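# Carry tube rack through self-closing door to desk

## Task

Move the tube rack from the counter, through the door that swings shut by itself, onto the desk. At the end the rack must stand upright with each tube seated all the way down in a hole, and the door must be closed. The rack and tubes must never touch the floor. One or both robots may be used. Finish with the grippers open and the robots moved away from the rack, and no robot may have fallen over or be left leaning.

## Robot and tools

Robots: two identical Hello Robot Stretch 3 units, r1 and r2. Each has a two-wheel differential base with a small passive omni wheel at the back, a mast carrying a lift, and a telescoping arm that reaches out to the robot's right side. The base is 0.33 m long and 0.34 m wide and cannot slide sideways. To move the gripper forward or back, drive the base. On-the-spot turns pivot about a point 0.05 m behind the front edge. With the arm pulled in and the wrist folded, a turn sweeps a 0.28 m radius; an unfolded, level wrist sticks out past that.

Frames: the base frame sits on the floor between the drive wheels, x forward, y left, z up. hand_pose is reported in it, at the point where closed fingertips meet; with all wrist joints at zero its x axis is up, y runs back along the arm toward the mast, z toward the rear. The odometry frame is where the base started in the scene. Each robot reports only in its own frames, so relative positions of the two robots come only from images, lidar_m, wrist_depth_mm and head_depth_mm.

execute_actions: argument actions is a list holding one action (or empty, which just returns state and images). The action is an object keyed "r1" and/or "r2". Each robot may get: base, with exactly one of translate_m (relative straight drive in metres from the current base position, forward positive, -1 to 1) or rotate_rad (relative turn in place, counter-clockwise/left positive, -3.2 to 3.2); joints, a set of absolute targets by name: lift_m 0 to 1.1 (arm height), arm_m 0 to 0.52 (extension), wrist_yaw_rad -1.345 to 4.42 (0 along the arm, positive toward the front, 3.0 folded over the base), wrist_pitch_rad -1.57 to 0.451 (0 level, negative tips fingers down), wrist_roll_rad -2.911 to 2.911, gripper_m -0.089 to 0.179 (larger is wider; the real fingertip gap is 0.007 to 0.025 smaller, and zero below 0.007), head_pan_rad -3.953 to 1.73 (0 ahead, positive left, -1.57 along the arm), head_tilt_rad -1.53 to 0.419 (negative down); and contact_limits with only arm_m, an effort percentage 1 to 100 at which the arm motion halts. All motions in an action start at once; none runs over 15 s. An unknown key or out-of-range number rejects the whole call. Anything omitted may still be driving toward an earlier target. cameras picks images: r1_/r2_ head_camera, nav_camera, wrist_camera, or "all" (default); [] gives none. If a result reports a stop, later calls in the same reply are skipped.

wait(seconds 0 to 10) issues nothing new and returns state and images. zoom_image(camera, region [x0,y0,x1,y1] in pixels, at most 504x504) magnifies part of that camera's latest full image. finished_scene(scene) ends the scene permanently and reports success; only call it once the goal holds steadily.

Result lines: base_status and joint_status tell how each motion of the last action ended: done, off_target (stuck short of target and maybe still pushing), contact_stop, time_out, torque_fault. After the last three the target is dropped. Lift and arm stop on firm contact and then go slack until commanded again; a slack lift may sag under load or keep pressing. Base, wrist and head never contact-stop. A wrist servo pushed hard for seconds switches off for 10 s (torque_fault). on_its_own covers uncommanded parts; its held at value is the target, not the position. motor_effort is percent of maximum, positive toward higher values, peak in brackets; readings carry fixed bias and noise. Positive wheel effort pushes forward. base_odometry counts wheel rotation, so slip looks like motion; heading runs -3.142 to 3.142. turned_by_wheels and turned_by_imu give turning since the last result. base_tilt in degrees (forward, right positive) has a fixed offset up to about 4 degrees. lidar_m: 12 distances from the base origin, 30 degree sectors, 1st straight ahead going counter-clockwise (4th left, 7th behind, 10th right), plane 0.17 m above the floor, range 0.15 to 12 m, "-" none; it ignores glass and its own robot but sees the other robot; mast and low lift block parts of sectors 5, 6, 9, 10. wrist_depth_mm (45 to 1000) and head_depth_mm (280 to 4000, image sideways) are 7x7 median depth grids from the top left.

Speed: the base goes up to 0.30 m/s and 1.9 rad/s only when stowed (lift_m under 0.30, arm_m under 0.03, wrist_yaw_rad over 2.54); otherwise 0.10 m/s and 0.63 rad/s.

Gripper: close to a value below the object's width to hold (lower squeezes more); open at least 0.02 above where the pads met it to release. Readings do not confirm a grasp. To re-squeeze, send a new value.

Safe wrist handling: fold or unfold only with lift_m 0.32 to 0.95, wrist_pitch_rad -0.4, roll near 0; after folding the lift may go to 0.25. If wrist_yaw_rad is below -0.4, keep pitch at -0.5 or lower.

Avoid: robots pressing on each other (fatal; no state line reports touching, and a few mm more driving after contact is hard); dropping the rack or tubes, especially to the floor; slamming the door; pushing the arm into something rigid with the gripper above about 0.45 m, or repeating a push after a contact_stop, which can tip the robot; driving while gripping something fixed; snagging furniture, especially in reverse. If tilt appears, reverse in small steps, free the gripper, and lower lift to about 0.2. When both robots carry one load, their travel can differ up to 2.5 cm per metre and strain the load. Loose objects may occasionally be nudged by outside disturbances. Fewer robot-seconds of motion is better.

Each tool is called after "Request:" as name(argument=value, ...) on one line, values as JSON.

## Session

Request:
execute_actions(actions=[{"r1":{"joints":{"head_pan_rad":-3.14,"head_tilt_rad":-0.4}},"r2":{"joints":{"head_pan_rad":-3.14,"head_tilt_rad":-0.4}}}], cameras=["r1_nav_camera","r2_nav_camera"])

Request:
execute_actions(actions=[{"r1":{"joints":{"head_pan_rad":0}},"r2":{"joints":{"head_pan_rad":0}}}], cameras=["r1_nav_camera","r2_nav_camera"])

Scene clock: 2.03 s.
r1.base_odometry: x=+0.000 y=+0.000 heading=+0.000 (m, m, rad; r1's odometry frame)
r1.turned_by_wheels: +0.000 (rad since the last result)
r1.turned_by_imu: +0.000 (rad since the last result)
r1.base_tilt: forward=+0.6 right=+1.6 (deg)
r1.lidar_m: 0.91 2.07 1.43 1.43 1.34 1.36 1.06 1.00 1.01 0.73 0.69 0.70
r1.head_depth_mm: 1175 1296 1447 1599 1746 1644 1325 / 1093 1196 1323 1477 1669 1630 1324 / 1026 1113 1218 1352 1516 1587 1316 / 962 1040 1135 1240 1379 1512 1311 / 905 977 1060 1153 1268 1393 1311 / 854 920 989 1070 1179 1290 1308 / 808 867 932 1003 1092 1194 1259
r1.base_status: not commanded
r1.joint_positions: lift_m=+0.320 arm_m=+0.000 wrist_yaw_rad=+2.918 wrist_pitch_rad=-0.525 wrist_roll_rad=-0.019 gripper_m=+0.037 head_pan_rad=-3.133 head_tilt_rad=-0.395
r1.joint_status: all done
r1.motor_effort: left_wheel=-1(0) right_wheel=+0(0) lift_m=+31(32) arm_m=-1(1) wrist_yaw_rad=+0(0) wrist_pitch_rad=+6(6) wrist_roll_rad=+0(0) gripper_m=+1(0) head_pan_rad=-2(32) head_tilt_rad=-2(21) (%)
r1.hand_pose: x=+0.0252 y=+0.0593 z=+0.3099 quat_wxyz=(+0.258, +0.692, +0.109, +0.665) (m; r1's base frame)
r1.wrist_depth_mm: 997 - - - - - - / - - - - - - - / 887 - 891 871 852 849 830 / 711 681 699 719 684 687 678 / 594 588 583 576 598 563 573 / 510 511 - 511 - 493 484 / 455 - - - 421 430 430
r2.base_odometry: x=+0.000 y=+0.000 heading=+0.000 (m, m, rad; r2's odometry frame)
r2.turned_by_wheels: +0.000 (rad since the last result)
r2.turned_by_imu: +0.000 (rad since the last result)
r2.base_tilt: forward=+1.4 right=+0.8 (deg)
r2.lidar_m: 1.87 1.91 1.26 1.17 1.15 0.79 0.74 0.75 0.97 1.94 1.97 2.00
r2.head_depth_mm: 623 668 717 776 841 921 1022 / 621 662 714 768 836 916 1011 / 616 659 707 762 828 909 1002 / 612 653 701 761 822 898 994 / 606 649 697 747 816 891 980 / 603 645 692 747 806 879 970 / 601 639 686 739 802 871 957
r2.base_status: not commanded
r2.joint_positions: lift_m=+0.354 arm_m=-0.002 wrist_yaw_rad=+3.068 wrist_pitch_rad=-0.547 wrist_roll_rad=+0.001 gripper_m=+0.037 head_pan_rad=-3.133 head_tilt_rad=-0.395
r2.joint_status: all done
r2.motor_effort: left_wheel=+0(1) right_wheel=-1(1) lift_m=+22(23) arm_m=+0(0) wrist_yaw_rad=+1(0) wrist_pitch_rad=+4(4) wrist_roll_rad=+0(0) gripper_m=-1(0) head_pan_rad=-3(35) head_tilt_rad=-2(23) (%)
r2.hand_pose: x=-0.0061 y=+0.0633 z=+0.3391 quat_wxyz=(+0.216, +0.687, +0.166, +0.673) (m; r2's base frame)
r2.wrist_depth_mm: - - - - - - - / - - - - - - - / 919 929 884 887 858 874 826 / 777 773 728 735 721 715 681 / 630 635 610 605 617 580 568 / 535 526 - - 505 503 496 / 476 467 - - 444 441 437
pictures: r1_nav_camera (sideways: a quarter turn counterclockwise sets it upright), r2_nav_camera (sideways: a quarter turn counterclockwise sets it upright)
Images, in order (width x height): r1_nav_camera 672x504, r2_nav_camera 672x504.

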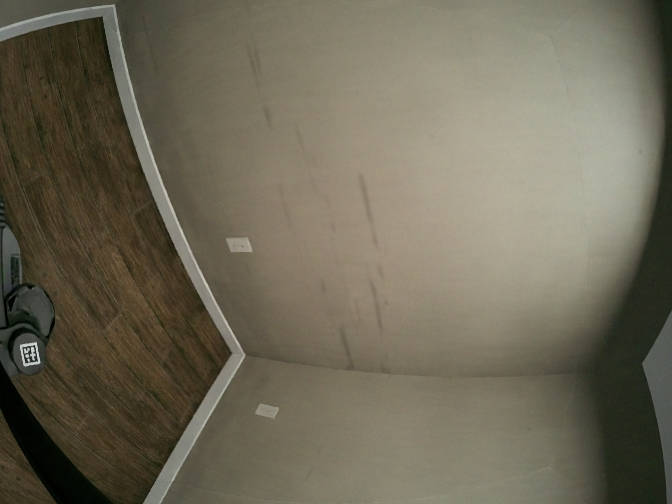

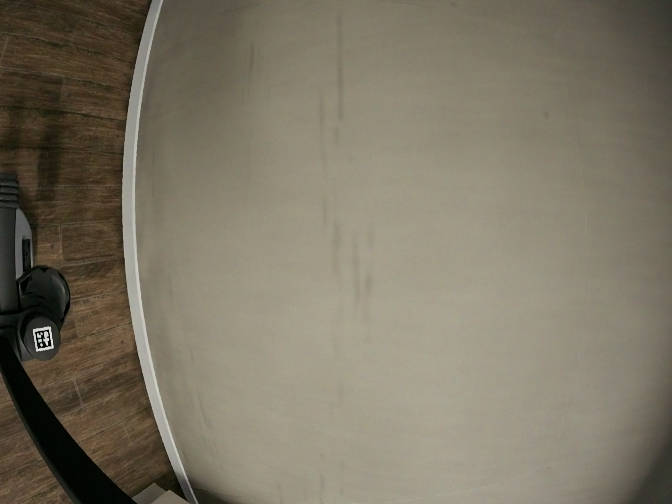

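Scene clock: 4.07 s.
r1.base_odometry: x=+0.000 y=+0.000 heading=+0.000 (m, m, rad; r1's odometry frame)
r1.turned_by_wheels: +0.000 (rad since the last result)
r1.turned_by_imu: +0.000 (rad since the last result)
r1.base_tilt: forward=+0.5 right=+1.6 (deg)
r1.lidar_m: 0.91 2.07 1.42 1.43 1.34 1.37 1.06 1.00 1.02 0.73 0.69 0.70
r1.head_depth_mm: 715 748 790 830 881 935 995 / 799 845 895 952 1015 1087 1178 / 915 970 1038 1115 1199 1303 1280 / 1185 1272 1382 1444 1458 1529 1311 / 1408 1551 1685 1892 1969 1635 1308 / 1653 1806 1996 2224 2125 1616 1305 / 2033 2345 2559 2749 2121 1616 1303
r1.base_status: not commanded
r1.joint_positions: lift_m=+0.320 arm_m=+0.000 wrist_yaw_rad=+2.918 wrist_pitch_rad=-0.525 wrist_roll_rad=-0.019 gripper_m=+0.037 head_pan_rad=-0.007 head_tilt_rad=-0.395
r1.joint_status: all done
r1.motor_effort: left_wheel=+1(0) right_wheel=+0(0) lift_m=+31(32) arm_m=-2(2) wrist_yaw_rad=+0(1) wrist_pitch_rad=+6(6) wrist_roll_rad=+0(0) gripper_m=+0(1) head_pan_rad=+3(32) head_tilt_rad=-1(2) (%)
r1.hand_pose: x=+0.0252 y=+0.0593 z=+0.3099 quat_wxyz=(+0.258, +0.692, +0.109, +0.665) (m; r1's base frame)
r1.wrist_depth_mm: 977 - - - - - - / - - - - - - - / 904 - 865 845 858 821 822 / 718 685 705 690 692 679 680 / 583 581 612 571 580 573 570 / 498 526 - 500 - 498 490 / 456 - - - 420 431 433
r2.base_odometry: x=+0.000 y=+0.000 heading=+0.000 (m, m, rad; r2's odometry frame)
r2.turned_by_wheels: +0.000 (rad since the last result)
r2.turned_by_imu: +0.000 (rad since the last result)
r2.base_tilt: forward=+1.1 right=+0.8 (deg)
r2.lidar_m: 1.87 1.91 1.26 1.17 1.15 0.78 0.74 0.75 0.97 1.93 1.97 2.00
r2.head_depth_mm: 1671 1769 1911 2070 2205 1770 1426 / 1650 1766 1883 2056 2180 1777 1424 / 1629 1752 1887 2004 2163 1800 1431 / 1616 1725 1856 1996 2155 1804 1440 / 1616 1722 1834 1964 2130 1807 1432 / 1605 1711 1830 1969 2109 1797 1442 / 1580 1687 1801 1953 2101 1813 1445
r2.base_status: not commanded
r2.joint_positions: lift_m=+0.354 arm_m=-0.002 wrist_yaw_rad=+3.068 wrist_pitch_rad=-0.547 wrist_roll_rad=+0.001 gripper_m=+0.037 head_pan_rad=-0.007 head_tilt_rad=-0.395
r2.joint_status: all done
r2.motor_effort: left_wheel=-1(0) right_wheel=-1(0) lift_m=+23(24) arm_m=+0(0) wrist_yaw_rad=+1(0) wrist_pitch_rad=+4(5) wrist_roll_rad=+0(0) gripper_m=+1(1) head_pan_rad=+3(35) head_tilt_rad=-1(1) (%)
r2.hand_pose: x=-0.0061 y=+0.0633 z=+0.3391 quat_wxyz=(+0.216, +0.687, +0.166, +0.673) (m; r2's base frame)
r2.wrist_depth_mm: - - - - - - - / - - - - - - - / 908 923 932 872 862 862 854 / 778 750 737 732 704 669 660 / 636 625 626 605 614 582 565 / 550 536 - - 505 504 502 / 471 487 - - 446 443 445
pictures: r1_nav_camera (sideways: a quarter turn counterclockwise sets it upright), r2_nav_camera (sideways: a quarter turn counterclockwise sets it upright)
Images, in order (width x height): r1_nav_camera 672x504, r2_nav_camera 672x504.

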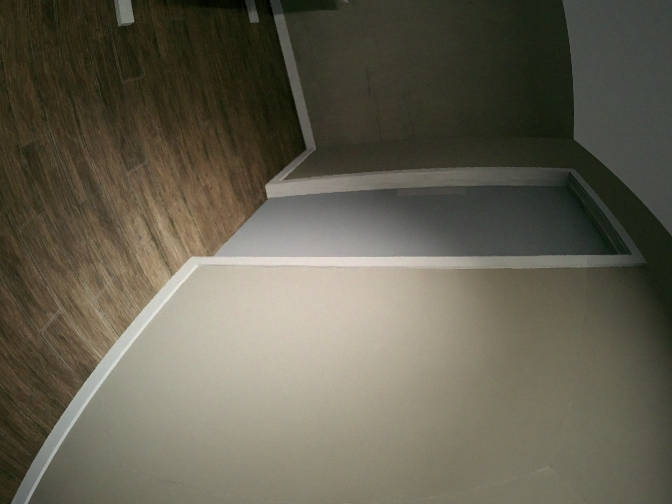

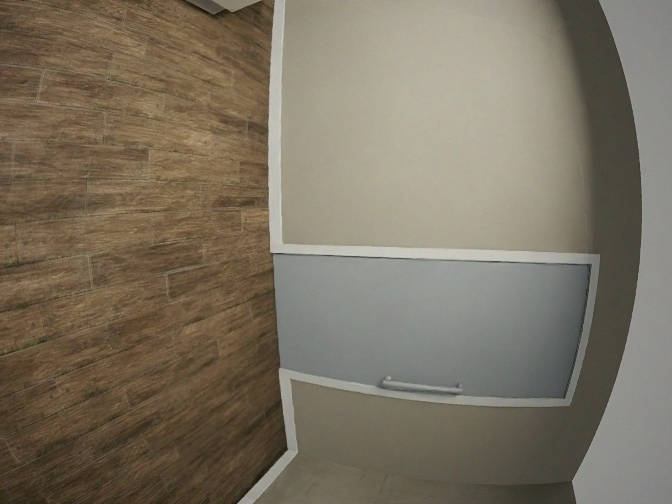

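Request:
execute_actions(actions=[{"r1":{"base":{"rotate_rad":0.5},"joints":{"lift_m":0.25}},"r2":{"base":{"rotate_rad":1.57},"joints":{"lift_m":0.25}}}], cameras=[])

Request:
execute_actions(actions=[{"r1":{"base":{"translate_m":1.0}},"r2":{"base":{"translate_m":0.67}}}], cameras=[])

Request:
execute_actions(actions=[{"r1":{"base":{"translate_m":0.65}},"r2":{"base":{"rotate_rad":1.57},"joints":{"lift_m":0.9,"head_pan_rad":-1.57,"head_tilt_rad":-0.6}}}], cameras=[])

Request:
execute_actions(actions=[{"r1":{"base":{"rotate_rad":-1.57}},"r2":{"joints":{"lift_m":1.0,"wrist_yaw_rad":0,"wrist_pitch_rad":0,"gripper_m":0.17}}}], cameras=["r1_nav_camera","r2_nav_camera","r2_wrist_camera"])

Scene clock: 15.17 s.
r1.base_odometry: x=+0.000 y=+0.000 heading=+0.500 (m, m, rad; r1's odometry frame)
r1.turned_by_wheels: +0.500 (rad since the last result)
r1.turned_by_imu: +0.500 (rad since the last result)
r1.base_tilt: forward=+0.5 right=+1.5 (deg)
r1.lidar_m: 2.05 1.42 1.43 1.34 1.36 1.07 1.00 1.01 0.74 0.69 0.70 0.89
r1.head_depth_mm: 1665 1710 1808 1820 1827 1636 1316 / 2208 2217 2234 2268 2145 1635 1314 / 2323 2520 2741 2908 2154 1629 1318 / 2308 2508 2721 2925 2145 1628 1313 / 2310 2463 2704 2880 2135 1631 1313 / 2290 2475 2686 2853 2130 1622 1307 / 2290 2451 2586 2817 2113 1607 1300
r1.base_status: done
r1.joint_positions: lift_m=+0.250 arm_m=+0.000 wrist_yaw_rad=+2.918 wrist_pitch_rad=-0.525 wrist_roll_rad=-0.019 gripper_m=+0.037 head_pan_rad=-0.007 head_tilt_rad=-0.395
r1.joint_status: all done
r1.motor_effort: left_wheel=-1(6) right_wheel=+2(8) lift_m=+20(28) arm_m=-1(1) wrist_yaw_rad=+0(1) wrist_pitch_rad=+6(6) wrist_roll_rad=+0(0) gripper_m=+1(0) head_pan_rad=+3(3) head_tilt_rad=-1(2) (%)
r1.hand_pose: x=+0.0252 y=+0.0593 z=+0.2399 quat_wxyz=(+0.258, +0.692, +0.109, +0.665) (m; r1's base frame)
r1.wrist_depth_mm: - - - - - - - / 992 - 955 923 930 921 904 / 740 - 720 722 713 713 727 / 599 580 586 591 578 579 572 / 496 504 - 500 502 479 477 / - - - - - 410 413 / - - - - 359 364 366
r2.base_odometry: x=+0.000 y=+0.000 heading=+1.570 (m, m, rad; r2's odometry frame)
r2.turned_by_wheels: +1.570 (rad since the last result)
r2.turned_by_imu: +1.569 (rad since the last result)
r2.base_tilt: forward=+1.1 right=+0.7 (deg)
r2.lidar_m: 1.17 1.14 0.78 0.74 0.75 0.97 1.93 1.97 1.99 1.87 1.91 1.26
r2.head_depth_mm: 1597 1708 1803 1288 1391 1515 1425 / 1578 1702 1789 1280 1372 1495 1426 / 1587 1694 1775 1278 1354 1483 1434 / 1575 1673 1760 1256 1338 1459 1430 / 1550 1664 1740 1242 1319 1434 1436 / 1533 1636 1735 1230 1299 1412 1436 / 1526 1628 1741 1227 1291 1402 1442
r2.base_status: done
r2.joint_positions: lift_m=+0.251 arm_m=-0.002 wrist_yaw_rad=+3.068 wrist_pitch_rad=-0.548 wrist_roll_rad=+0.001 gripper_m=+0.037 head_pan_rad=-0.007 head_tilt_rad=-0.396
r2.joint_status: all done
r2.motor_effort: left_wheel=-3(12) right_wheel=+2(13) lift_m=+12(21) arm_m=-1(1) wrist_yaw_rad=+1(1) wrist_pitch_rad=+5(5) wrist_roll_rad=+0(0) gripper_m=+1(2) head_pan_rad=+3(3) head_tilt_rad=-2(3) (%)
r2.hand_pose: x=-0.0061 y=+0.0631 z=+0.2351 quat_wxyz=(+0.217, +0.687, +0.166, +0.673) (m; r2's base frame)
r2.wrist_depth_mm: 630 655 688 711 752 777 860 / 674 707 742 779 811 847 823 / 722 730 716 687 682 675 657 / 604 591 586 576 551 543 541 / 498 510 - - 478 456 453 / 442 - - - 412 395 394 / - - - - 352 351 342
pictures: none
No camera images: the call's "cameras" was empty. Leave "cameras" out to get every camera's image.

Scene clock: 20.10 s.
r1.base_odometry: x=+0.878 y=+0.479 heading=+0.500 (m, m, rad; r1's odometry frame)
r1.turned_by_wheels: +0.000 (rad since the last result)
r1.turned_by_imu: +0.007 (rad since the last result)
r1.base_tilt: forward=+0.6 right=+1.5 (deg)
r1.lidar_m: 1.70 1.67 1.54 0.99 1.46 1.86 1.99 0.93 0.63 0.58 0.68 0.88
r1.head_depth_mm: 1394 1401 1409 1421 1413 1424 1324 / 1488 1621 1732 1866 1938 1633 1324 / 1480 1601 1747 1911 2045 1633 1312 / 1480 1598 1733 1888 2030 1613 1313 / 1465 1577 1717 1876 2025 1618 1308 / 1456 1572 1711 1876 1999 1616 1306 / 1446 1564 1702 1857 1989 1611 1307
r1.base_status: done
r1.joint_positions: lift_m=+0.250 arm_m=+0.000 wrist_yaw_rad=+2.918 wrist_pitch_rad=-0.525 wrist_roll_rad=-0.019 gripper_m=+0.037 head_pan_rad=-0.007 head_tilt_rad=-0.396
r1.joint_status: not commanded
r1.motor_effort: left_wheel=-2(6) right_wheel=+2(7) lift_m=+20(20) arm_m=-1(1) wrist_yaw_rad=+0(1) wrist_pitch_rad=+6(6) wrist_roll_rad=+0(0) gripper_m=+0(1) head_pan_rad=+3(3) head_tilt_rad=-1(2) (%)
r1.hand_pose: x=+0.0252 y=+0.0592 z=+0.2398 quat_wxyz=(+0.258, +0.692, +0.109, +0.665) (m; r1's base frame)
r1.wrist_depth_mm: - - - - - - - / - - 951 947 957 938 921 / 756 - 724 730 734 706 708 / 595 568 595 584 572 570 574 / 487 509 - 500 499 482 479 / - - - - - 411 414 / - - - - 353 362 361
r2.base_odometry: x=+0.001 y=+0.670 heading=+1.570 (m, m, rad; r2's odometry frame)
r2.turned_by_wheels: +0.000 (rad since the last result)
r2.turned_by_imu: -0.005 (rad since the last result)
r2.base_tilt: forward=+1.2 right=+0.8 (deg)
r2.lidar_m: 0.51 0.51 0.65 0.79 0.81 1.04 2.37 2.65 1.94 1.81 0.81 0.55
r2.head_depth_mm: 992 1059 1143 1085 718 601 682 / 986 1047 1125 1088 717 603 669 / 978 1044 1122 1093 722 603 659 / 966 1027 1102 1104 690 582 639 / 962 1025 1098 1109 694 584 637 / 953 1011 1085 1137 729 585 627 / 942 1005 1075 1122 730 566 618
r2.base_status: done
r2.joint_positions: lift_m=+0.251 arm_m=-0.002 wrist_yaw_rad=+3.068 wrist_pitch_rad=-0.548 wrist_roll_rad=+0.001 gripper_m=+0.037 head_pan_rad=-0.007 head_tilt_rad=-0.396
r2.joint_status: not commanded
r2.motor_effort: left_wheel=-3(10) right_wheel=+1(10) lift_m=+12(13) arm_m=+0(1) wrist_yaw_rad=+1(1) wrist_pitch_rad=+5(5) wrist_roll_rad=+0(0) gripper_m=+1(1) head_pan_rad=+3(4) head_tilt_rad=-3(2) (%)
r2.hand_pose: x=-0.0061 y=+0.0631 z=+0.2351 quat_wxyz=(+0.217, +0.687, +0.166, +0.673) (m; r2's base frame)
r2.wrist_depth_mm: 669 670 715 752 797 635 485 / 742 758 778 843 835 742 511 / 756 742 707 687 670 664 559 / 615 591 578 564 568 543 521 / 505 513 - - 480 456 454 / 445 - - - 408 393 395 / - - - - 352 351 345
pictures: none
No camera images: the call's "cameras" was empty. Leave "cameras" out to get every camera's image.

Scene clock: 26.83 s.
r1.base_odometry: x=+1.448 y=+0.791 heading=+0.500 (m, m, rad; r1's odometry frame)
r1.turned_by_wheels: +0.000 (rad since the last result)
r1.turned_by_imu: +0.005 (rad since the last result)
r1.base_tilt: forward=+0.5 right=+1.6 (deg)
r1.lidar_m: 1.13 1.16 1.24 1.50 1.52 1.95 2.64 0.81 0.65 0.61 0.60 0.70
r1.head_depth_mm: 940 1020 1108 1195 1281 1291 1249 / 935 1009 1097 1207 1342 1486 1319 / 932 1004 1091 1197 1324 1487 1315 / 923 998 1090 1196 1328 1467 1308 / 921 993 1079 1186 1311 1471 1315 / 911 988 1069 1167 1297 1455 1305 / 911 982 1065 1167 1285 1437 1304
r1.base_status: done
r1.joint_positions: lift_m=+0.250 arm_m=+0.000 wrist_yaw_rad=+2.918 wrist_pitch_rad=-0.525 wrist_roll_rad=-0.019 gripper_m=+0.037 head_pan_rad=-0.007 head_tilt_rad=-0.396
r1.joint_status: not commanded
r1.motor_effort: left_wheel=-2(6) right_wheel=+2(6) lift_m=+21(21) arm_m=-1(1) wrist_yaw_rad=+1(0) wrist_pitch_rad=+6(6) wrist_roll_rad=+0(0) gripper_m=+0(0) head_pan_rad=+2(2) head_tilt_rad=-1(1) (%)
r1.hand_pose: x=+0.0252 y=+0.0592 z=+0.2398 quat_wxyz=(+0.258, +0.692, +0.109, +0.665) (m; r1's base frame)
r1.wrist_depth_mm: 860 - - - - - - / 892 - - 976 949 916 934 / 725 - 742 733 718 715 713 / 611 576 598 589 580 573 556 / 500 505 - 498 502 481 481 / - - - - - 413 409 / - - - - 357 364 364
r2.base_odometry: x=+0.001 y=+0.670 heading=+3.140 (m, m, rad; r2's odometry frame)
r2.turned_by_wheels: +1.570 (rad since the last result)
r2.turned_by_imu: +1.571 (rad since the last result)
r2.base_tilt: forward=+1.3 right=+0.6 (deg)
r2.lidar_m: 0.79 0.81 1.05 2.41 2.66 1.93 1.82 0.80 0.54 0.51 0.51 0.66
r2.head_depth_mm: 969 1073 1033 710 658 742 - / 965 1066 1045 716 651 754 - / 958 1060 1051 722 643 756 - / 957 1055 1058 698 631 730 - / 947 1045 1063 715 612 729 - / 942 1041 1070 728 615 722 864 / 937 1034 1095 730 616 712 853
r2.base_status: done
r2.joint_positions: lift_m=+0.899 arm_m=-0.002 wrist_yaw_rad=+3.068 wrist_pitch_rad=-0.549 wrist_roll_rad=+0.001 gripper_m=+0.037 head_pan_rad=-1.563 head_tilt_rad=-0.593
r2.joint_status: all done
r2.motor_effort: left_wheel=-4(13) right_wheel=+2(12) lift_m=+30(32) arm_m=-1(1) wrist_yaw_rad=+1(1) wrist_pitch_rad=+5(5) wrist_roll_rad=+0(0) gripper_m=+0(0) head_pan_rad=-3(36) head_tilt_rad=-2(19) (%)
r2.hand_pose: x=-0.0061 y=+0.0630 z=+0.8840 quat_wxyz=(+0.217, +0.687, +0.166, +0.673) (m; r2's base frame)
r2.wrist_depth_mm: - - - - - - 730 / - - - - - - 762 / - - - - - - 790 / - - - - - - 828 / - - - - - - 819 / - - - - - - 834 / - - 951 969 930 943 862
pictures: none
No camera images: the call's "cameras" was empty. Leave "cameras" out to get every camera's image.

Scene clock: 29.37 s.
r1.base_odometry: x=+1.448 y=+0.791 heading=-1.070 (m, m, rad; r1's odometry frame)
r1.turned_by_wheels: -1.570 (rad since the last result)
r1.turned_by_imu: -1.566 (rad since the last result)
r1.base_tilt: forward=+0.6 right=+1.6 (deg)
r1.lidar_m: 0.61 0.59 0.70 1.14 1.16 1.24 1.50 1.15 1.97 2.63 0.80 0.65
r1.head_depth_mm: 484 524 570 626 693 780 889 / 481 520 566 622 690 771 879 / 479 519 563 618 683 767 873 / 477 516 561 615 682 760 867 / 475 514 558 611 676 755 861 / 473 512 555 610 673 752 852 / 472 508 552 604 669 746 832
r1.base_status: done
r1.joint_positions: lift_m=+0.250 arm_m=+0.000 wrist_yaw_rad=+2.918 wrist_pitch_rad=-0.526 wrist_roll_rad=-0.019 gripper_m=+0.037 head_pan_rad=-0.007 head_tilt_rad=-0.396
r1.joint_status: not commanded
r1.motor_effort: left_wheel=+1(8) right_wheel=-2(6) lift_m=+20(21) arm_m=+0(1) wrist_yaw_rad=+1(1) wrist_pitch_rad=+6(6) wrist_roll_rad=+0(0) gripper_m=+0(0) head_pan_rad=+2(2) head_tilt_rad=-2(2) (%)
r1.hand_pose: x=+0.0252 y=+0.0592 z=+0.2398 quat_wxyz=(+0.258, +0.692, +0.109, +0.665) (m; r1's base frame)
r1.wrist_depth_mm: 924 - - - 988 643 475 / 966 - 977 945 876 667 479 / 766 - 729 740 722 663 539 / 598 577 584 577 584 574 555 / 496 502 - 493 504 481 483 / - - - - - 411 421 / - - - - 354 361 365
r2.base_odometry: x=+0.001 y=+0.670 heading=+3.140 (m, m, rad; r2's odometry frame)
r2.turned_by_wheels: +0.000 (rad since the last result)
r2.turned_by_imu: +0.000 (rad since the last result)
r2.base_tilt: forward=+1.2 right=+0.7 (deg)
r2.lidar_m: 0.79 0.81 1.05 2.41 2.66 1.93 1.82 0.81 0.54 0.51 0.52 0.66
r2.head_depth_mm: 973 1074 1036 684 - - - / 971 1064 1040 - - - - / 959 1058 1050 - - - - / 954 1059 1055 722 631 750 902 / 944 1041 1059 692 613 736 886 / 946 1037 1060 727 616 725 868 / 937 1033 1092 731 618 712 851
r2.base_status: not commanded
r2.joint_positions: lift_m=+0.999 arm_m=-0.002 wrist_yaw_rad=+0.003 wrist_pitch_rad=-0.022 wrist_roll_rad=+0.001 gripper_m=+0.170 head_pan_rad=-1.563 head_tilt_rad=-0.593
r2.joint_status: all done
r2.motor_effort: left_wheel=-4(4) right_wheel=+2(2) lift_m=+30(29) arm_m=-1(1) wrist_yaw_rad=-3(2) wrist_pitch_rad=+7(10) wrist_roll_rad=+0(0) gripper_m=+1(84) head_pan_rad=-3(3) head_tilt_rad=-2(4) (%)
r2.hand_pose: x=-0.0207 y=-0.3982 z=+1.1085 quat_wxyz=(+0.707, +0.009, -0.707, -0.007) (m; r2's base frame)
r2.wrist_depth_mm: 790 773 803 839 847 870 898 / 781 820 823 842 872 873 895 / 823 851 861 899 874 897 927 / 859 864 884 890 937 949 974 / 867 886 739 777 757 750 673 / 585 - 468 482 508 477 500 / 421 391 402 387 384 377 369
pictures: r1_nav_camera (sideways: a quarter turn counterclockwise sets it upright), r2_nav_camera (sideways: a quarter turn counterclockwise sets it upright), r2_wrist_camera
Images, in order (width x height): r1_nav_camera 672x504, r2_nav_camera 672x504, r2_wrist_camera 644x364.

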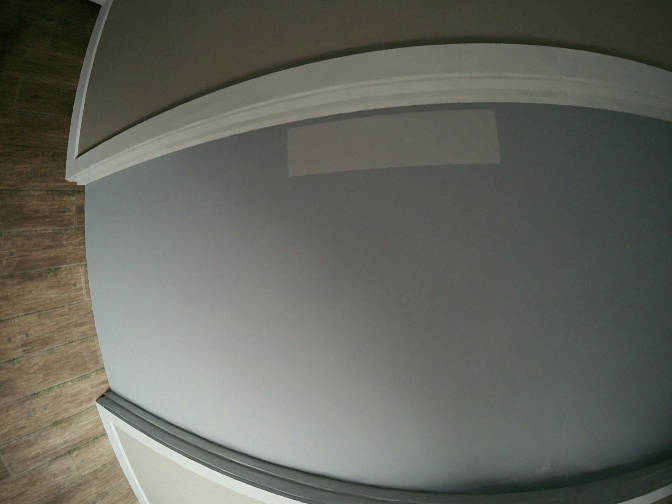

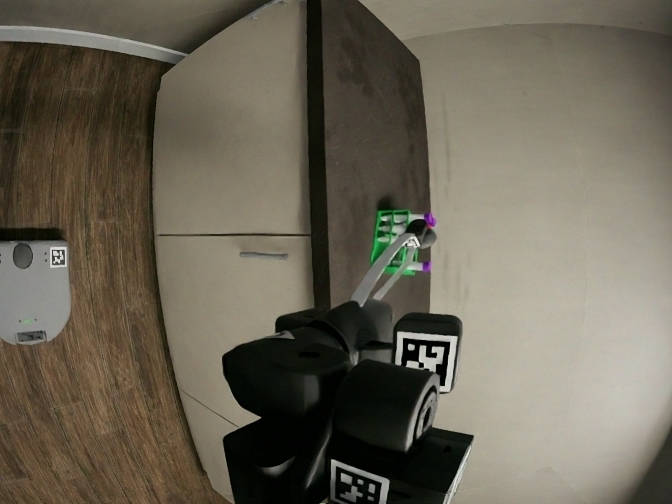

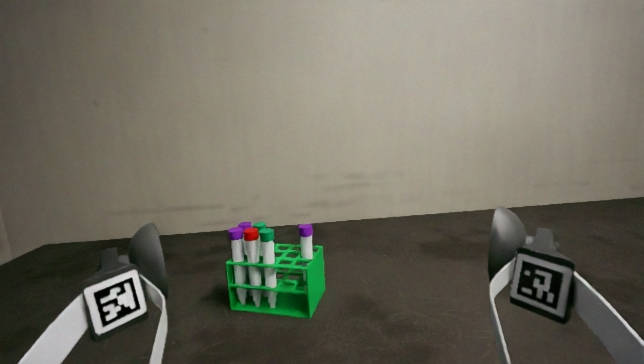

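Request:
execute_actions(actions=[{"r1":{"base":{"translate_m":1.0}},"r2":{"base":{"translate_m":0.065},"joints":{"lift_m":0.85,"arm_m":0.15,"gripper_m":0.179}}}], cameras=["r2_wrist_camera"])

Scene clock: 36.93 s.
r1.base_odometry: x=+1.928 y=-0.087 heading=-1.070 (m, m, rad; r1's odometry frame)
r1.turned_by_wheels: +0.000 (rad since the last result)
r1.turned_by_imu: -0.020 (rad since the last result)
r1.base_tilt: forward=+0.5 right=+1.6 (deg)
r1.lidar_m: 0.23 1.94 1.31 1.22 0.52 0.50 2.48 2.07 0.33 0.21 0.19 0.19
r1.head_depth_mm: - - - - - - - / - - - - - - - / - - - - - 293 314 / - - - 292 310 342 388 / - 2018 313 342 1867 1509 1237 / 1883 2038 2213 2419 2110 1609 1311 / 1859 2031 2205 2384 2100 1617 1301
r1.base_status: done
r1.joint_positions: lift_m=+0.250 arm_m=+0.000 wrist_yaw_rad=+2.917 wrist_pitch_rad=-0.528 wrist_roll_rad=-0.019 gripper_m=+0.037 head_pan_rad=+0.000 head_tilt_rad=-0.399
r1.joint_status: not commanded
r1.motor_effort: left_wheel=+1(64) right_wheel=+3(26) lift_m=+28(28) arm_m=+0(1) wrist_yaw_rad=+2(23) wrist_pitch_rad=+7(10) wrist_roll_rad=+0(0) gripper_m=+0(6) head_pan_rad=+0(3) head_tilt_rad=+0(2) (%)
r1.hand_pose: x=+0.0254 y=+0.0588 z=+0.2390 quat_wxyz=(+0.259, +0.692, +0.109, +0.664) (m; r1's base frame)
r1.wrist_depth_mm: 570 - - - - - - / 588 - 970 971 912 917 917 / 562 - 721 725 712 703 683 / 544 565 580 585 577 578 568 / 481 508 - 492 502 476 480 / - - - - - 412 405 / - - - - 356 362 361
r2.base_odometry: x=-0.064 y=+0.670 heading=+3.140 (m, m, rad; r2's odometry frame)
r2.turned_by_wheels: +0.000 (rad since the last result)
r2.turned_by_imu: -0.001 (rad since the last result)
r2.base_tilt: forward=+1.1 right=+0.6 (deg)
r2.lidar_m: 0.73 0.74 0.96 2.21 1.81 1.81 1.88 0.80 0.54 0.50 0.51 0.65
r2.head_depth_mm: 964 1068 1034 714 - - 942 / 960 1062 1043 748 - - 922 / 954 1054 1052 717 - 799 905 / 951 1049 1053 712 635 736 889 / 944 1043 1061 756 614 722 871 / 942 1033 1066 727 616 713 855 / 929 1027 1093 731 595 703 842
r2.base_status: done
r2.joint_positions: lift_m=+0.851 arm_m=+0.150 wrist_yaw_rad=+0.002 wrist_pitch_rad=-0.022 wrist_roll_rad=+0.001 gripper_m=+0.179 head_pan_rad=-1.563 head_tilt_rad=-0.593
r2.joint_status: all done
r2.motor_effort: left_wheel=-4(6) right_wheel=+2(7) lift_m=+12(27) arm_m=+5(5) wrist_yaw_rad=-1(3) wrist_pitch_rad=+7(7) wrist_roll_rad=+0(0) gripper_m=+1(50) head_pan_rad=-3(3) head_tilt_rad=-3(3) (%)
r2.hand_pose: x=-0.0210 y=-0.5502 z=+0.9596 quat_wxyz=(+0.707, +0.009, -0.707, -0.007) (m; r2's base frame)
r2.wrist_depth_mm: 641 665 678 714 719 711 764 / 664 671 686 718 721 735 733 / 681 701 707 720 772 765 782 / 713 712 518 284 593 557 519 / 382 390 308 297 317 316 301 / 264 241 234 228 222 212 218 / 174 172 175 172 168 163 155
pictures: r2_wrist_camera
Images, in order (width x height): r2_wrist_camera 644x364.

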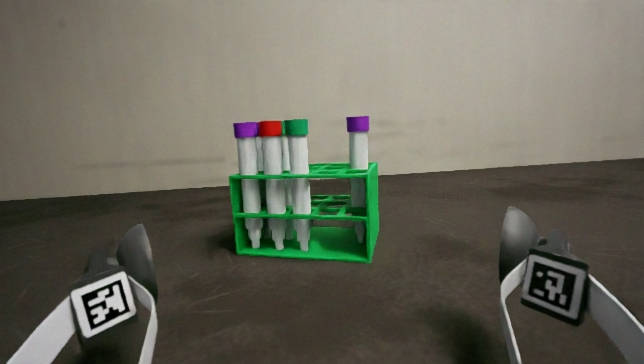

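Center 305 vs gripper center ~328: ~2 cm more forward.

Request:
execute_actions(actions=[{"r1":{"base":{"translate_m":0.4}},"r2":{"base":{"translate_m":0.02},"joints":{"arm_m":0.34}}}], cameras=["r2_wrist_camera"])

Scene clock: 41.90 s.
r1.base_odometry: x=+2.120 y=-0.438 heading=-1.070 (m, m, rad; r1's odometry frame)
r1.turned_by_wheels: +0.000 (rad since the last result)
r1.turned_by_imu: +0.003 (rad since the last result)
r1.base_tilt: forward=+0.6 right=+1.5 (deg)
r1.lidar_m: 1.89 1.92 1.35 1.26 1.17 0.84 2.46 0.52 0.26 0.21 0.21 1.64
r1.head_depth_mm: 1594 1719 1877 2039 2141 1637 1317 / 1581 1705 1858 2060 2127 1633 1311 / 1571 1704 1858 2041 2151 1632 1319 / 1559 1684 1851 2012 2145 1620 1311 / 1549 1684 1835 1997 2117 1618 1304 / 1541 1665 1812 2004 2114 1614 1301 / 1552 1664 1815 1985 2085 1608 1309
r1.base_status: done
r1.joint_positions: lift_m=+0.250 arm_m=+0.000 wrist_yaw_rad=+2.918 wrist_pitch_rad=-0.528 wrist_roll_rad=-0.019 gripper_m=+0.037 head_pan_rad=+0.000 head_tilt_rad=-0.399
r1.joint_status: not commanded
r1.motor_effort: left_wheel=+0(7) right_wheel=+1(17) lift_m=+28(28) arm_m=-1(0) wrist_yaw_rad=+0(4) wrist_pitch_rad=+7(7) wrist_roll_rad=+0(0) gripper_m=+0(1) head_pan_rad=+0(0) head_tilt_rad=-1(1) (%)
r1.hand_pose: x=+0.0251 y=+0.0589 z=+0.2390 quat_wxyz=(+0.259, +0.692, +0.110, +0.665) (m; r1's base frame)
r1.wrist_depth_mm: - - - - - - - / 974 - 950 962 938 924 940 / 743 - 739 713 698 701 689 / 604 584 585 579 584 564 565 / 494 506 - 500 502 474 475 / - - - - - 412 414 / - - - - 358 359 359
r2.base_odometry: x=-0.084 y=+0.670 heading=+3.140 (m, m, rad; r2's odometry frame)
r2.turned_by_wheels: +0.000 (rad since the last result)
r2.turned_by_imu: -0.001 (rad since the last result)
r2.base_tilt: forward=+1.2 right=+0.8 (deg)
r2.lidar_m: 0.71 0.72 0.93 2.14 1.76 1.56 1.90 0.79 0.54 0.50 0.51 0.65
r2.head_depth_mm: 964 1067 1029 746 - 783 963 / 963 1067 1041 - 642 756 919 / 957 1057 1084 - 633 742 902 / 949 1048 1060 688 611 731 883 / 941 1034 1060 725 614 722 865 / 939 1036 1070 725 614 709 853 / 934 1024 1087 728 594 697 836
r2.base_status: done
r2.joint_positions: lift_m=+0.851 arm_m=+0.340 wrist_yaw_rad=+0.001 wrist_pitch_rad=-0.022 wrist_roll_rad=+0.001 gripper_m=+0.179 head_pan_rad=-1.563 head_tilt_rad=-0.593
r2.joint_status: all done
r2.motor_effort: left_wheel=-3(7) right_wheel=+2(8) lift_m=+13(13) arm_m=+5(6) wrist_yaw_rad=-1(1) wrist_pitch_rad=+7(7) wrist_roll_rad=+0(0) gripper_m=+1(1) head_pan_rad=-3(3) head_tilt_rad=-3(3) (%)
r2.hand_pose: x=-0.0212 y=-0.7402 z=+0.9596 quat_wxyz=(+0.707, +0.008, -0.707, -0.008) (m; r2's base frame)
r2.wrist_depth_mm: 487 497 510 517 527 541 542 / 497 516 511 534 540 565 561 / 514 509 100 96 559 568 583 / 527 533 110 102 515 473 521 / 381 336 108 102 109 103 297 / 263 126 120 103 109 77 218 / 172 163 115 108 114 102 154
pictures: r2_wrist_camera
Images, in order (width x height): r2_wrist_camera 644x364.

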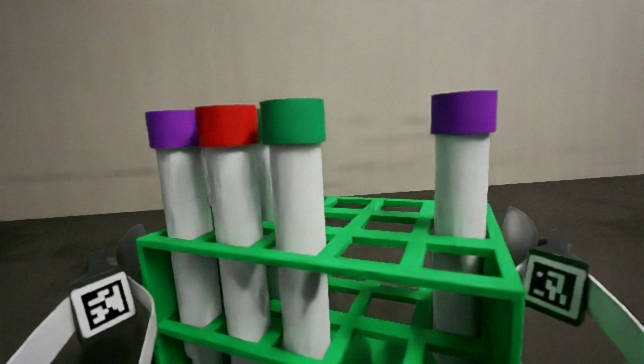

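Request:
execute_actions(actions=[{"r1":{"base":{"rotate_rad":-0.9}},"r2":{"joints":{"gripper_m":0.08}}}], cameras=[])

Request:
execute_actions(actions=[{"r1":{"base":{"translate_m":0.3}},"r2":{"joints":{"lift_m":0.92}}}], cameras=[])

Request:
execute_actions(actions=[{"r2":{"joints":{"arm_m":0,"gripper_m":0.09}}}], cameras=[])

Request:
execute_actions(actions=[{"r2":{"base":{"rotate_rad":2.3},"joints":{"wrist_yaw_rad":1.57,"head_pan_rad":0,"head_tilt_rad":-0.5}}}], cameras=["r2_nav_camera"])

Scene clock: 49.43 s.
r1.base_odometry: x=+2.120 y=-0.438 heading=-1.970 (m, m, rad; r1's odometry frame)
r1.turned_by_wheels: -0.900 (rad since the last result)
r1.turned_by_imu: -0.901 (rad since the last result)
r1.base_tilt: forward=+0.6 right=+1.6 (deg)
r1.lidar_m: 1.64 1.95 1.89 1.71 1.29 1.26 0.99 0.84 2.46 0.19 0.15 -
r1.head_depth_mm: - - - - - - - / - - - - - - - / - - - - - - - / 2588 2760 2280 2505 1909 1623 1312 / 2365 2411 1656 2600 1923 1617 1310 / 2102 2253 2413 2560 2114 1615 1304 / 1908 2029 2144 2286 2121 1609 1302
r1.base_status: done
r1.joint_positions: lift_m=+0.250 arm_m=+0.000 wrist_yaw_rad=+2.920 wrist_pitch_rad=-0.527 wrist_roll_rad=-0.019 gripper_m=+0.037 head_pan_rad=+0.000 head_tilt_rad=-0.399
r1.joint_status: not commanded
r1.motor_effort: left_wheel=+2(8) right_wheel=+2(12) lift_m=+28(28) arm_m=-1(1) wrist_yaw_rad=-2(4) wrist_pitch_rad=+7(7) wrist_roll_rad=+0(0) gripper_m=+1(1) head_pan_rad=+0(0) head_tilt_rad=+0(1) (%)
r1.hand_pose: x=+0.0248 y=+0.0591 z=+0.2391 quat_wxyz=(+0.258, +0.692, +0.110, +0.665) (m; r1's base frame)
r1.wrist_depth_mm: 984 - - - - - - / 996 - 962 988 962 923 892 / 755 - 736 728 714 702 671 / 593 581 584 575 573 565 572 / 504 505 - 503 504 486 77 / - - - - - 414 77 / - - - - 353 114 78
r2.base_odometry: x=-0.084 y=+0.670 heading=+3.140 (m, m, rad; r2's odometry frame)
r2.turned_by_wheels: +0.000 (rad since the last result)
r2.turned_by_imu: -0.001 (rad since the last result)
r2.base_tilt: forward=+1.1 right=+0.6 (deg)
r2.lidar_m: 0.71 0.72 0.93 2.14 1.76 1.69 1.90 0.79 0.53 0.50 0.51 0.65
r2.head_depth_mm: 967 1070 1039 748 - 784 963 / 959 1060 1046 - 642 755 919 / 953 1050 1085 - 633 744 899 / 950 1046 1060 689 611 732 884 / 940 1039 1062 723 613 719 866 / 940 1031 1068 729 615 709 853 / 933 1023 1087 731 595 700 837
r2.base_status: not commanded
r2.joint_positions: lift_m=+0.851 arm_m=+0.340 wrist_yaw_rad=+0.001 wrist_pitch_rad=-0.022 wrist_roll_rad=+0.001 gripper_m=+0.083 head_pan_rad=-1.563 head_tilt_rad=-0.593
r2.joint_status: all done
r2.motor_effort: left_wheel=-3(3) right_wheel=+2(2) lift_m=+13(12) arm_m=+5(5) wrist_yaw_rad=-1(1) wrist_pitch_rad=+7(7) wrist_roll_rad=+0(0) gripper_m=-9(99) head_pan_rad=-3(3) head_tilt_rad=-3(3) (%)
r2.hand_pose: x=-0.0212 y=-0.7402 z=+0.9596 quat_wxyz=(+0.707, +0.008, -0.707, -0.008) (m; r2's base frame)
r2.wrist_depth_mm: 494 492 498 518 531 539 559 / 499 505 519 523 550 544 572 / 506 529 107 535 106 574 598 / 524 541 115 465 157 538 514 / 386 342 116 108 108 128 297 / 249 137 124 110 109 83 213 / 188 162 125 112 113 156 160
pictures: none
No camera images: the call's "cameras" was empty. Leave "cameras" out to get every camera's image.

Scene clock: 51.80 s.
r1.base_odometry: x=+2.003 y=-0.714 heading=-1.970 (m, m, rad; r1's odometry frame)
r1.turned_by_wheels: +0.000 (rad since the last result)
r1.turned_by_imu: +0.002 (rad since the last result)
r1.base_tilt: forward=+0.6 right=+1.5 (deg)
r1.lidar_m: 1.35 1.77 1.73 1.82 1.55 1.51 1.22 1.11 0.51 0.20 0.15 0.15
r1.head_depth_mm: 1903 2025 1751 1659 1809 1635 1318 / 2029 2144 1745 1782 1934 1632 1315 / 2152 2304 1818 1941 2040 1629 1314 / 2314 2449 1962 2104 2139 1614 1314 / 2156 1300 2038 2229 1717 1581 1307 / 1894 1994 2158 2370 2102 1610 1307 / 1739 1851 1952 2082 2098 1612 1303
r1.base_status: done
r1.joint_positions: lift_m=+0.250 arm_m=+0.000 wrist_yaw_rad=+2.914 wrist_pitch_rad=-0.527 wrist_roll_rad=-0.019 gripper_m=+0.037 head_pan_rad=+0.000 head_tilt_rad=-0.399
r1.joint_status: not commanded
r1.motor_effort: left_wheel=+2(9) right_wheel=+2(18) lift_m=+27(27) arm_m=-1(0) wrist_yaw_rad=+4(11) wrist_pitch_rad=+7(7) wrist_roll_rad=+0(0) gripper_m=+1(1) head_pan_rad=+0(0) head_tilt_rad=-1(0) (%)
r1.hand_pose: x=+0.0260 y=+0.0588 z=+0.2391 quat_wxyz=(+0.260, +0.692, +0.108, +0.664) (m; r1's base frame)
r1.wrist_depth_mm: - - - - - - - / 977 - 975 991 946 928 948 / 736 - 724 734 716 732 699 / 597 564 590 577 576 563 568 / 501 511 - 513 488 478 476 / - - - - - 413 411 / - - - - 357 361 362
r2.base_odometry: x=-0.084 y=+0.670 heading=+3.140 (m, m, rad; r2's odometry frame)
r2.turned_by_wheels: +0.000 (rad since the last result)
r2.turned_by_imu: +0.000 (rad since the last result)
r2.base_tilt: forward=+1.3 right=+0.8 (deg)
r2.lidar_m: 0.71 0.72 0.93 2.15 1.53 1.39 1.90 0.79 0.53 0.50 0.51 0.65
r2.head_depth_mm: 965 1067 1103 - 665 771 935 / 959 1056 1127 657 642 753 919 / 952 1052 - 658 611 741 900 / 949 1045 698 706 610 728 883 / 943 1034 1063 726 613 720 867 / 936 1033 1069 726 615 710 849 / 928 1025 1089 732 594 698 836
r2.base_status: not commanded
r2.joint_positions: lift_m=+0.919 arm_m=+0.340 wrist_yaw_rad=+0.001 wrist_pitch_rad=-0.029 wrist_roll_rad=+0.001 gripper_m=+0.095 head_pan_rad=-1.563 head_tilt_rad=-0.593
r2.joint_status: all done
r2.on_its_own: gripper_m is held at +0.093, not at your +0.080, by its stall guard, which is still easing
r2.motor_effort: left_wheel=-3(3) right_wheel=+2(2) lift_m=+31(32) arm_m=+4(5) wrist_yaw_rad=-1(1) wrist_pitch_rad=+10(10) wrist_roll_rad=+0(0) gripper_m=-24(27) head_pan_rad=-3(3) head_tilt_rad=-3(4) (%)
r2.hand_pose: x=-0.0212 y=-0.7400 z=+1.0265 quat_wxyz=(+0.707, +0.011, -0.707, -0.010) (m; r2's base frame)
r2.wrist_depth_mm: 487 494 504 518 526 552 559 / 502 506 530 538 547 554 566 / 506 513 109 543 107 572 599 / 534 544 116 555 156 593 600 / 538 540 117 110 109 475 450 / 381 137 124 111 110 82 334 / 294 255 125 113 114 245 251
pictures: none
No camera images: the call's "cameras" was empty. Leave "cameras" out to get every camera's image.

Scene clock: 55.50 s.
r1.base_odometry: x=+2.003 y=-0.714 heading=-1.970 (m, m, rad; r1's odometry frame)
r1.turned_by_wheels: +0.000 (rad since the last result)
r1.turned_by_imu: +0.000 (rad since the last result)
r1.base_tilt: forward=+0.5 right=+1.5 (deg)
r1.lidar_m: 1.35 1.77 1.73 1.82 1.55 1.51 1.22 1.11 0.51 0.20 0.15 0.15
r1.head_depth_mm: 1913 2023 1749 1678 1802 1637 1318 / 2020 2159 1742 1783 1930 1627 1319 / 2146 2319 1856 1949 2041 1635 1311 / 2316 2455 1929 2110 2130 1619 1305 / 2141 1300 2025 2212 1711 1576 1309 / 1910 1991 2165 2363 2123 1617 1305 / 1737 1843 1961 2078 2078 1612 1303
r1.base_status: not commanded
r1.joint_positions: lift_m=+0.250 arm_m=+0.000 wrist_yaw_rad=+2.914 wrist_pitch_rad=-0.527 wrist_roll_rad=-0.019 gripper_m=+0.037 head_pan_rad=+0.000 head_tilt_rad=-0.399
r1.joint_status: not commanded
r1.motor_effort: left_wheel=+0(1) right_wheel=+2(2) lift_m=+27(27) arm_m=+0(0) wrist_yaw_rad=+3(3) wrist_pitch_rad=+7(7) wrist_roll_rad=+0(0) gripper_m=+1(1) head_pan_rad=+0(0) head_tilt_rad=+0(1) (%)
r1.hand_pose: x=+0.0260 y=+0.0588 z=+0.2391 quat_wxyz=(+0.260, +0.692, +0.108, +0.664) (m; r1's base frame)
r1.wrist_depth_mm: - - - - - - - / - - 959 986 940 932 936 / 722 - 743 727 715 707 689 / 615 567 596 594 569 567 564 / 495 513 - 502 488 474 474 / - - - - - 407 407 / - - - - 360 365 362
r2.base_odometry: x=-0.084 y=+0.670 heading=+3.140 (m, m, rad; r2's odometry frame)
r2.turned_by_wheels: +0.000 (rad since the last result)
r2.turned_by_imu: +0.000 (rad since the last result)
r2.base_tilt: forward=+1.2 right=+0.8 (deg)
r2.lidar_m: 0.71 0.72 0.93 2.15 1.53 1.40 1.90 0.79 0.54 0.50 0.51 0.65
r2.head_depth_mm: 969 1064 1035 713 652 - - / 960 1057 1042 699 434 - - / 952 1049 1053 716 386 - - / 946 1047 1058 393 430 736 886 / 945 1038 1056 724 618 721 865 / 940 1030 1072 727 616 709 854 / 934 1028 1088 730 596 699 835
r2.base_status: not commanded
r2.joint_positions: lift_m=+0.919 arm_m=+0.000 wrist_yaw_rad=+0.001 wrist_pitch_rad=-0.030 wrist_roll_rad=+0.001 gripper_m=+0.107 head_pan_rad=-1.563 head_tilt_rad=-0.593
r2.joint_status: gripper_m off_target (ended at +0.107, target +0.090); the others done
r2.on_its_own: gripper_m is held at +0.106, not at your +0.090, by its stall guard, which is still easing
r2.motor_effort: left_wheel=-3(3) right_wheel=+2(2) lift_m=+31(30) arm_m=-5(3) wrist_yaw_rad=+0(1) wrist_pitch_rad=+10(10) wrist_roll_rad=+0(0) gripper_m=-16(48) head_pan_rad=-3(3) head_tilt_rad=-2(3) (%)
r2.hand_pose: x=-0.0212 y=-0.4008 z=+1.0264 quat_wxyz=(+0.707, +0.011, -0.707, -0.010) (m; r2's base frame)
r2.wrist_depth_mm: 746 781 790 832 826 829 896 / 780 795 839 860 852 881 863 / 837 830 108 859 109 896 916 / 832 855 116 853 157 797 790 / 606 533 117 110 108 128 462 / 395 137 124 111 109 83 336 / 298 261 125 113 114 281 295
pictures: none
No camera images: the call's "cameras" was empty. Leave "cameras" out to get every camera's image.

Scene clock: 60.07 s.
r1.base_odometry: x=+2.003 y=-0.714 heading=-1.970 (m, m, rad; r1's odometry frame)
r1.turned_by_wheels: +0.000 (rad since the last result)
r1.turned_by_imu: +0.000 (rad since the last result)
r1.base_tilt: forward=+0.6 right=+1.5 (deg)
r1.lidar_m: 1.47 1.78 1.73 1.82 1.55 1.51 1.21 1.11 0.51 0.20 0.15 0.15
r1.head_depth_mm: 1899 2026 1756 1658 1799 1632 1315 / 2032 2150 1748 1794 1917 1630 1320 / 2158 2318 1876 1929 2049 1635 1311 / 2307 2398 1935 2054 2041 1619 1305 / 2136 1448 2168 2320 1864 1628 1306 / 1934 2027 2048 2374 2102 1612 1309 / 1730 1845 1920 2093 2108 1617 1302
r1.base_status: not commanded
r1.joint_positions: lift_m=+0.250 arm_m=+0.000 wrist_yaw_rad=+2.914 wrist_pitch_rad=-0.527 wrist_roll_rad=-0.019 gripper_m=+0.037 head_pan_rad=+0.000 head_tilt_rad=-0.399
r1.joint_status: not commanded
r1.motor_effort: left_wheel=+1(2) right_wheel=+2(2) lift_m=+27(27) arm_m=+0(1) wrist_yaw_rad=+4(3) wrist_pitch_rad=+7(7) wrist_roll_rad=+0(0) gripper_m=+1(0) head_pan_rad=+0(0) head_tilt_rad=+0(1) (%)
r1.hand_pose: x=+0.0260 y=+0.0588 z=+0.2391 quat_wxyz=(+0.260, +0.692, +0.108, +0.664) (m; r1's base frame)
r1.wrist_depth_mm: - - - - - - - / 985 - 964 928 914 929 914 / 740 - 720 717 711 707 702 / 587 578 578 578 578 571 566 / 500 514 - 505 502 480 470 / - - - - - 413 410 / - - - - 355 368 363
r2.base_odometry: x=-0.084 y=+0.670 heading=-0.844 (m, m, rad; r2's odometry frame)
r2.turned_by_wheels: +2.300 (rad since the last result)
r2.turned_by_imu: +2.307 (rad since the last result)
r2.base_tilt: forward=+1.3 right=+0.7 (deg)
r2.lidar_m: 1.40 1.55 1.34 0.63 0.51 0.50 0.54 0.71 0.71 0.77 1.19 2.61
r2.head_depth_mm: 2346 2499 2729 2790 2038 1600 - / 2504 2718 2917 2829 2045 1604 1262 / 2707 2891 3215 2849 2058 1599 1317 / 2568 2823 3063 2456 1850 1603 1321 / 2318 2527 2756 2474 1822 1617 1330 / 1178 1273 1413 1632 1858 1610 1321 / 1261 1424 1620 1873 2004 1629 1324
r2.base_status: done
r2.joint_positions: lift_m=+0.919 arm_m=+0.000 wrist_yaw_rad=+1.568 wrist_pitch_rad=-0.030 wrist_roll_rad=+0.001 gripper_m=+0.110 head_pan_rad=-0.007 head_tilt_rad=-0.507
r2.joint_status: all done
r2.on_its_own: gripper_m is held at +0.109, not at your +0.090, by its stall guard, which is not easing now
r2.motor_effort: left_wheel=-4(10) right_wheel=+2(8) lift_m=+30(30) arm_m=-5(5) wrist_yaw_rad=+2(7) wrist_pitch_rad=+10(10) wrist_roll_rad=+0(0) gripper_m=-19(20) head_pan_rad=+3(34) head_tilt_rad=+3(12) (%)
r2.hand_pose: x=+0.2340 y=-0.1462 z=+1.0264 quat_wxyz=(+0.508, +0.507, -0.493, +0.492) (m; r2's base frame)
r2.wrist_depth_mm: - - - - - - - / - - - - - - - / - - 108 - 106 - - / - - 116 - 155 - - / - - 117 110 108 - - / - 137 124 112 110 82 - / - - 125 113 114 - -
pictures: r2_nav_camera (sideways: a quarter turn counterclockwise sets it upright)
Images, in order (width x height): r2_nav_camera 672x504.

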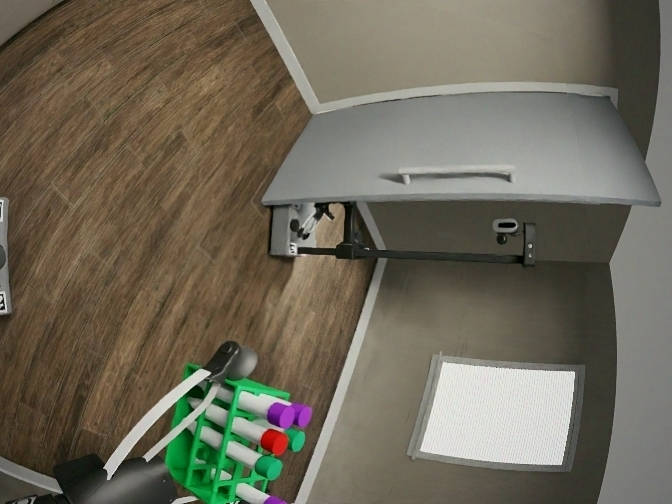

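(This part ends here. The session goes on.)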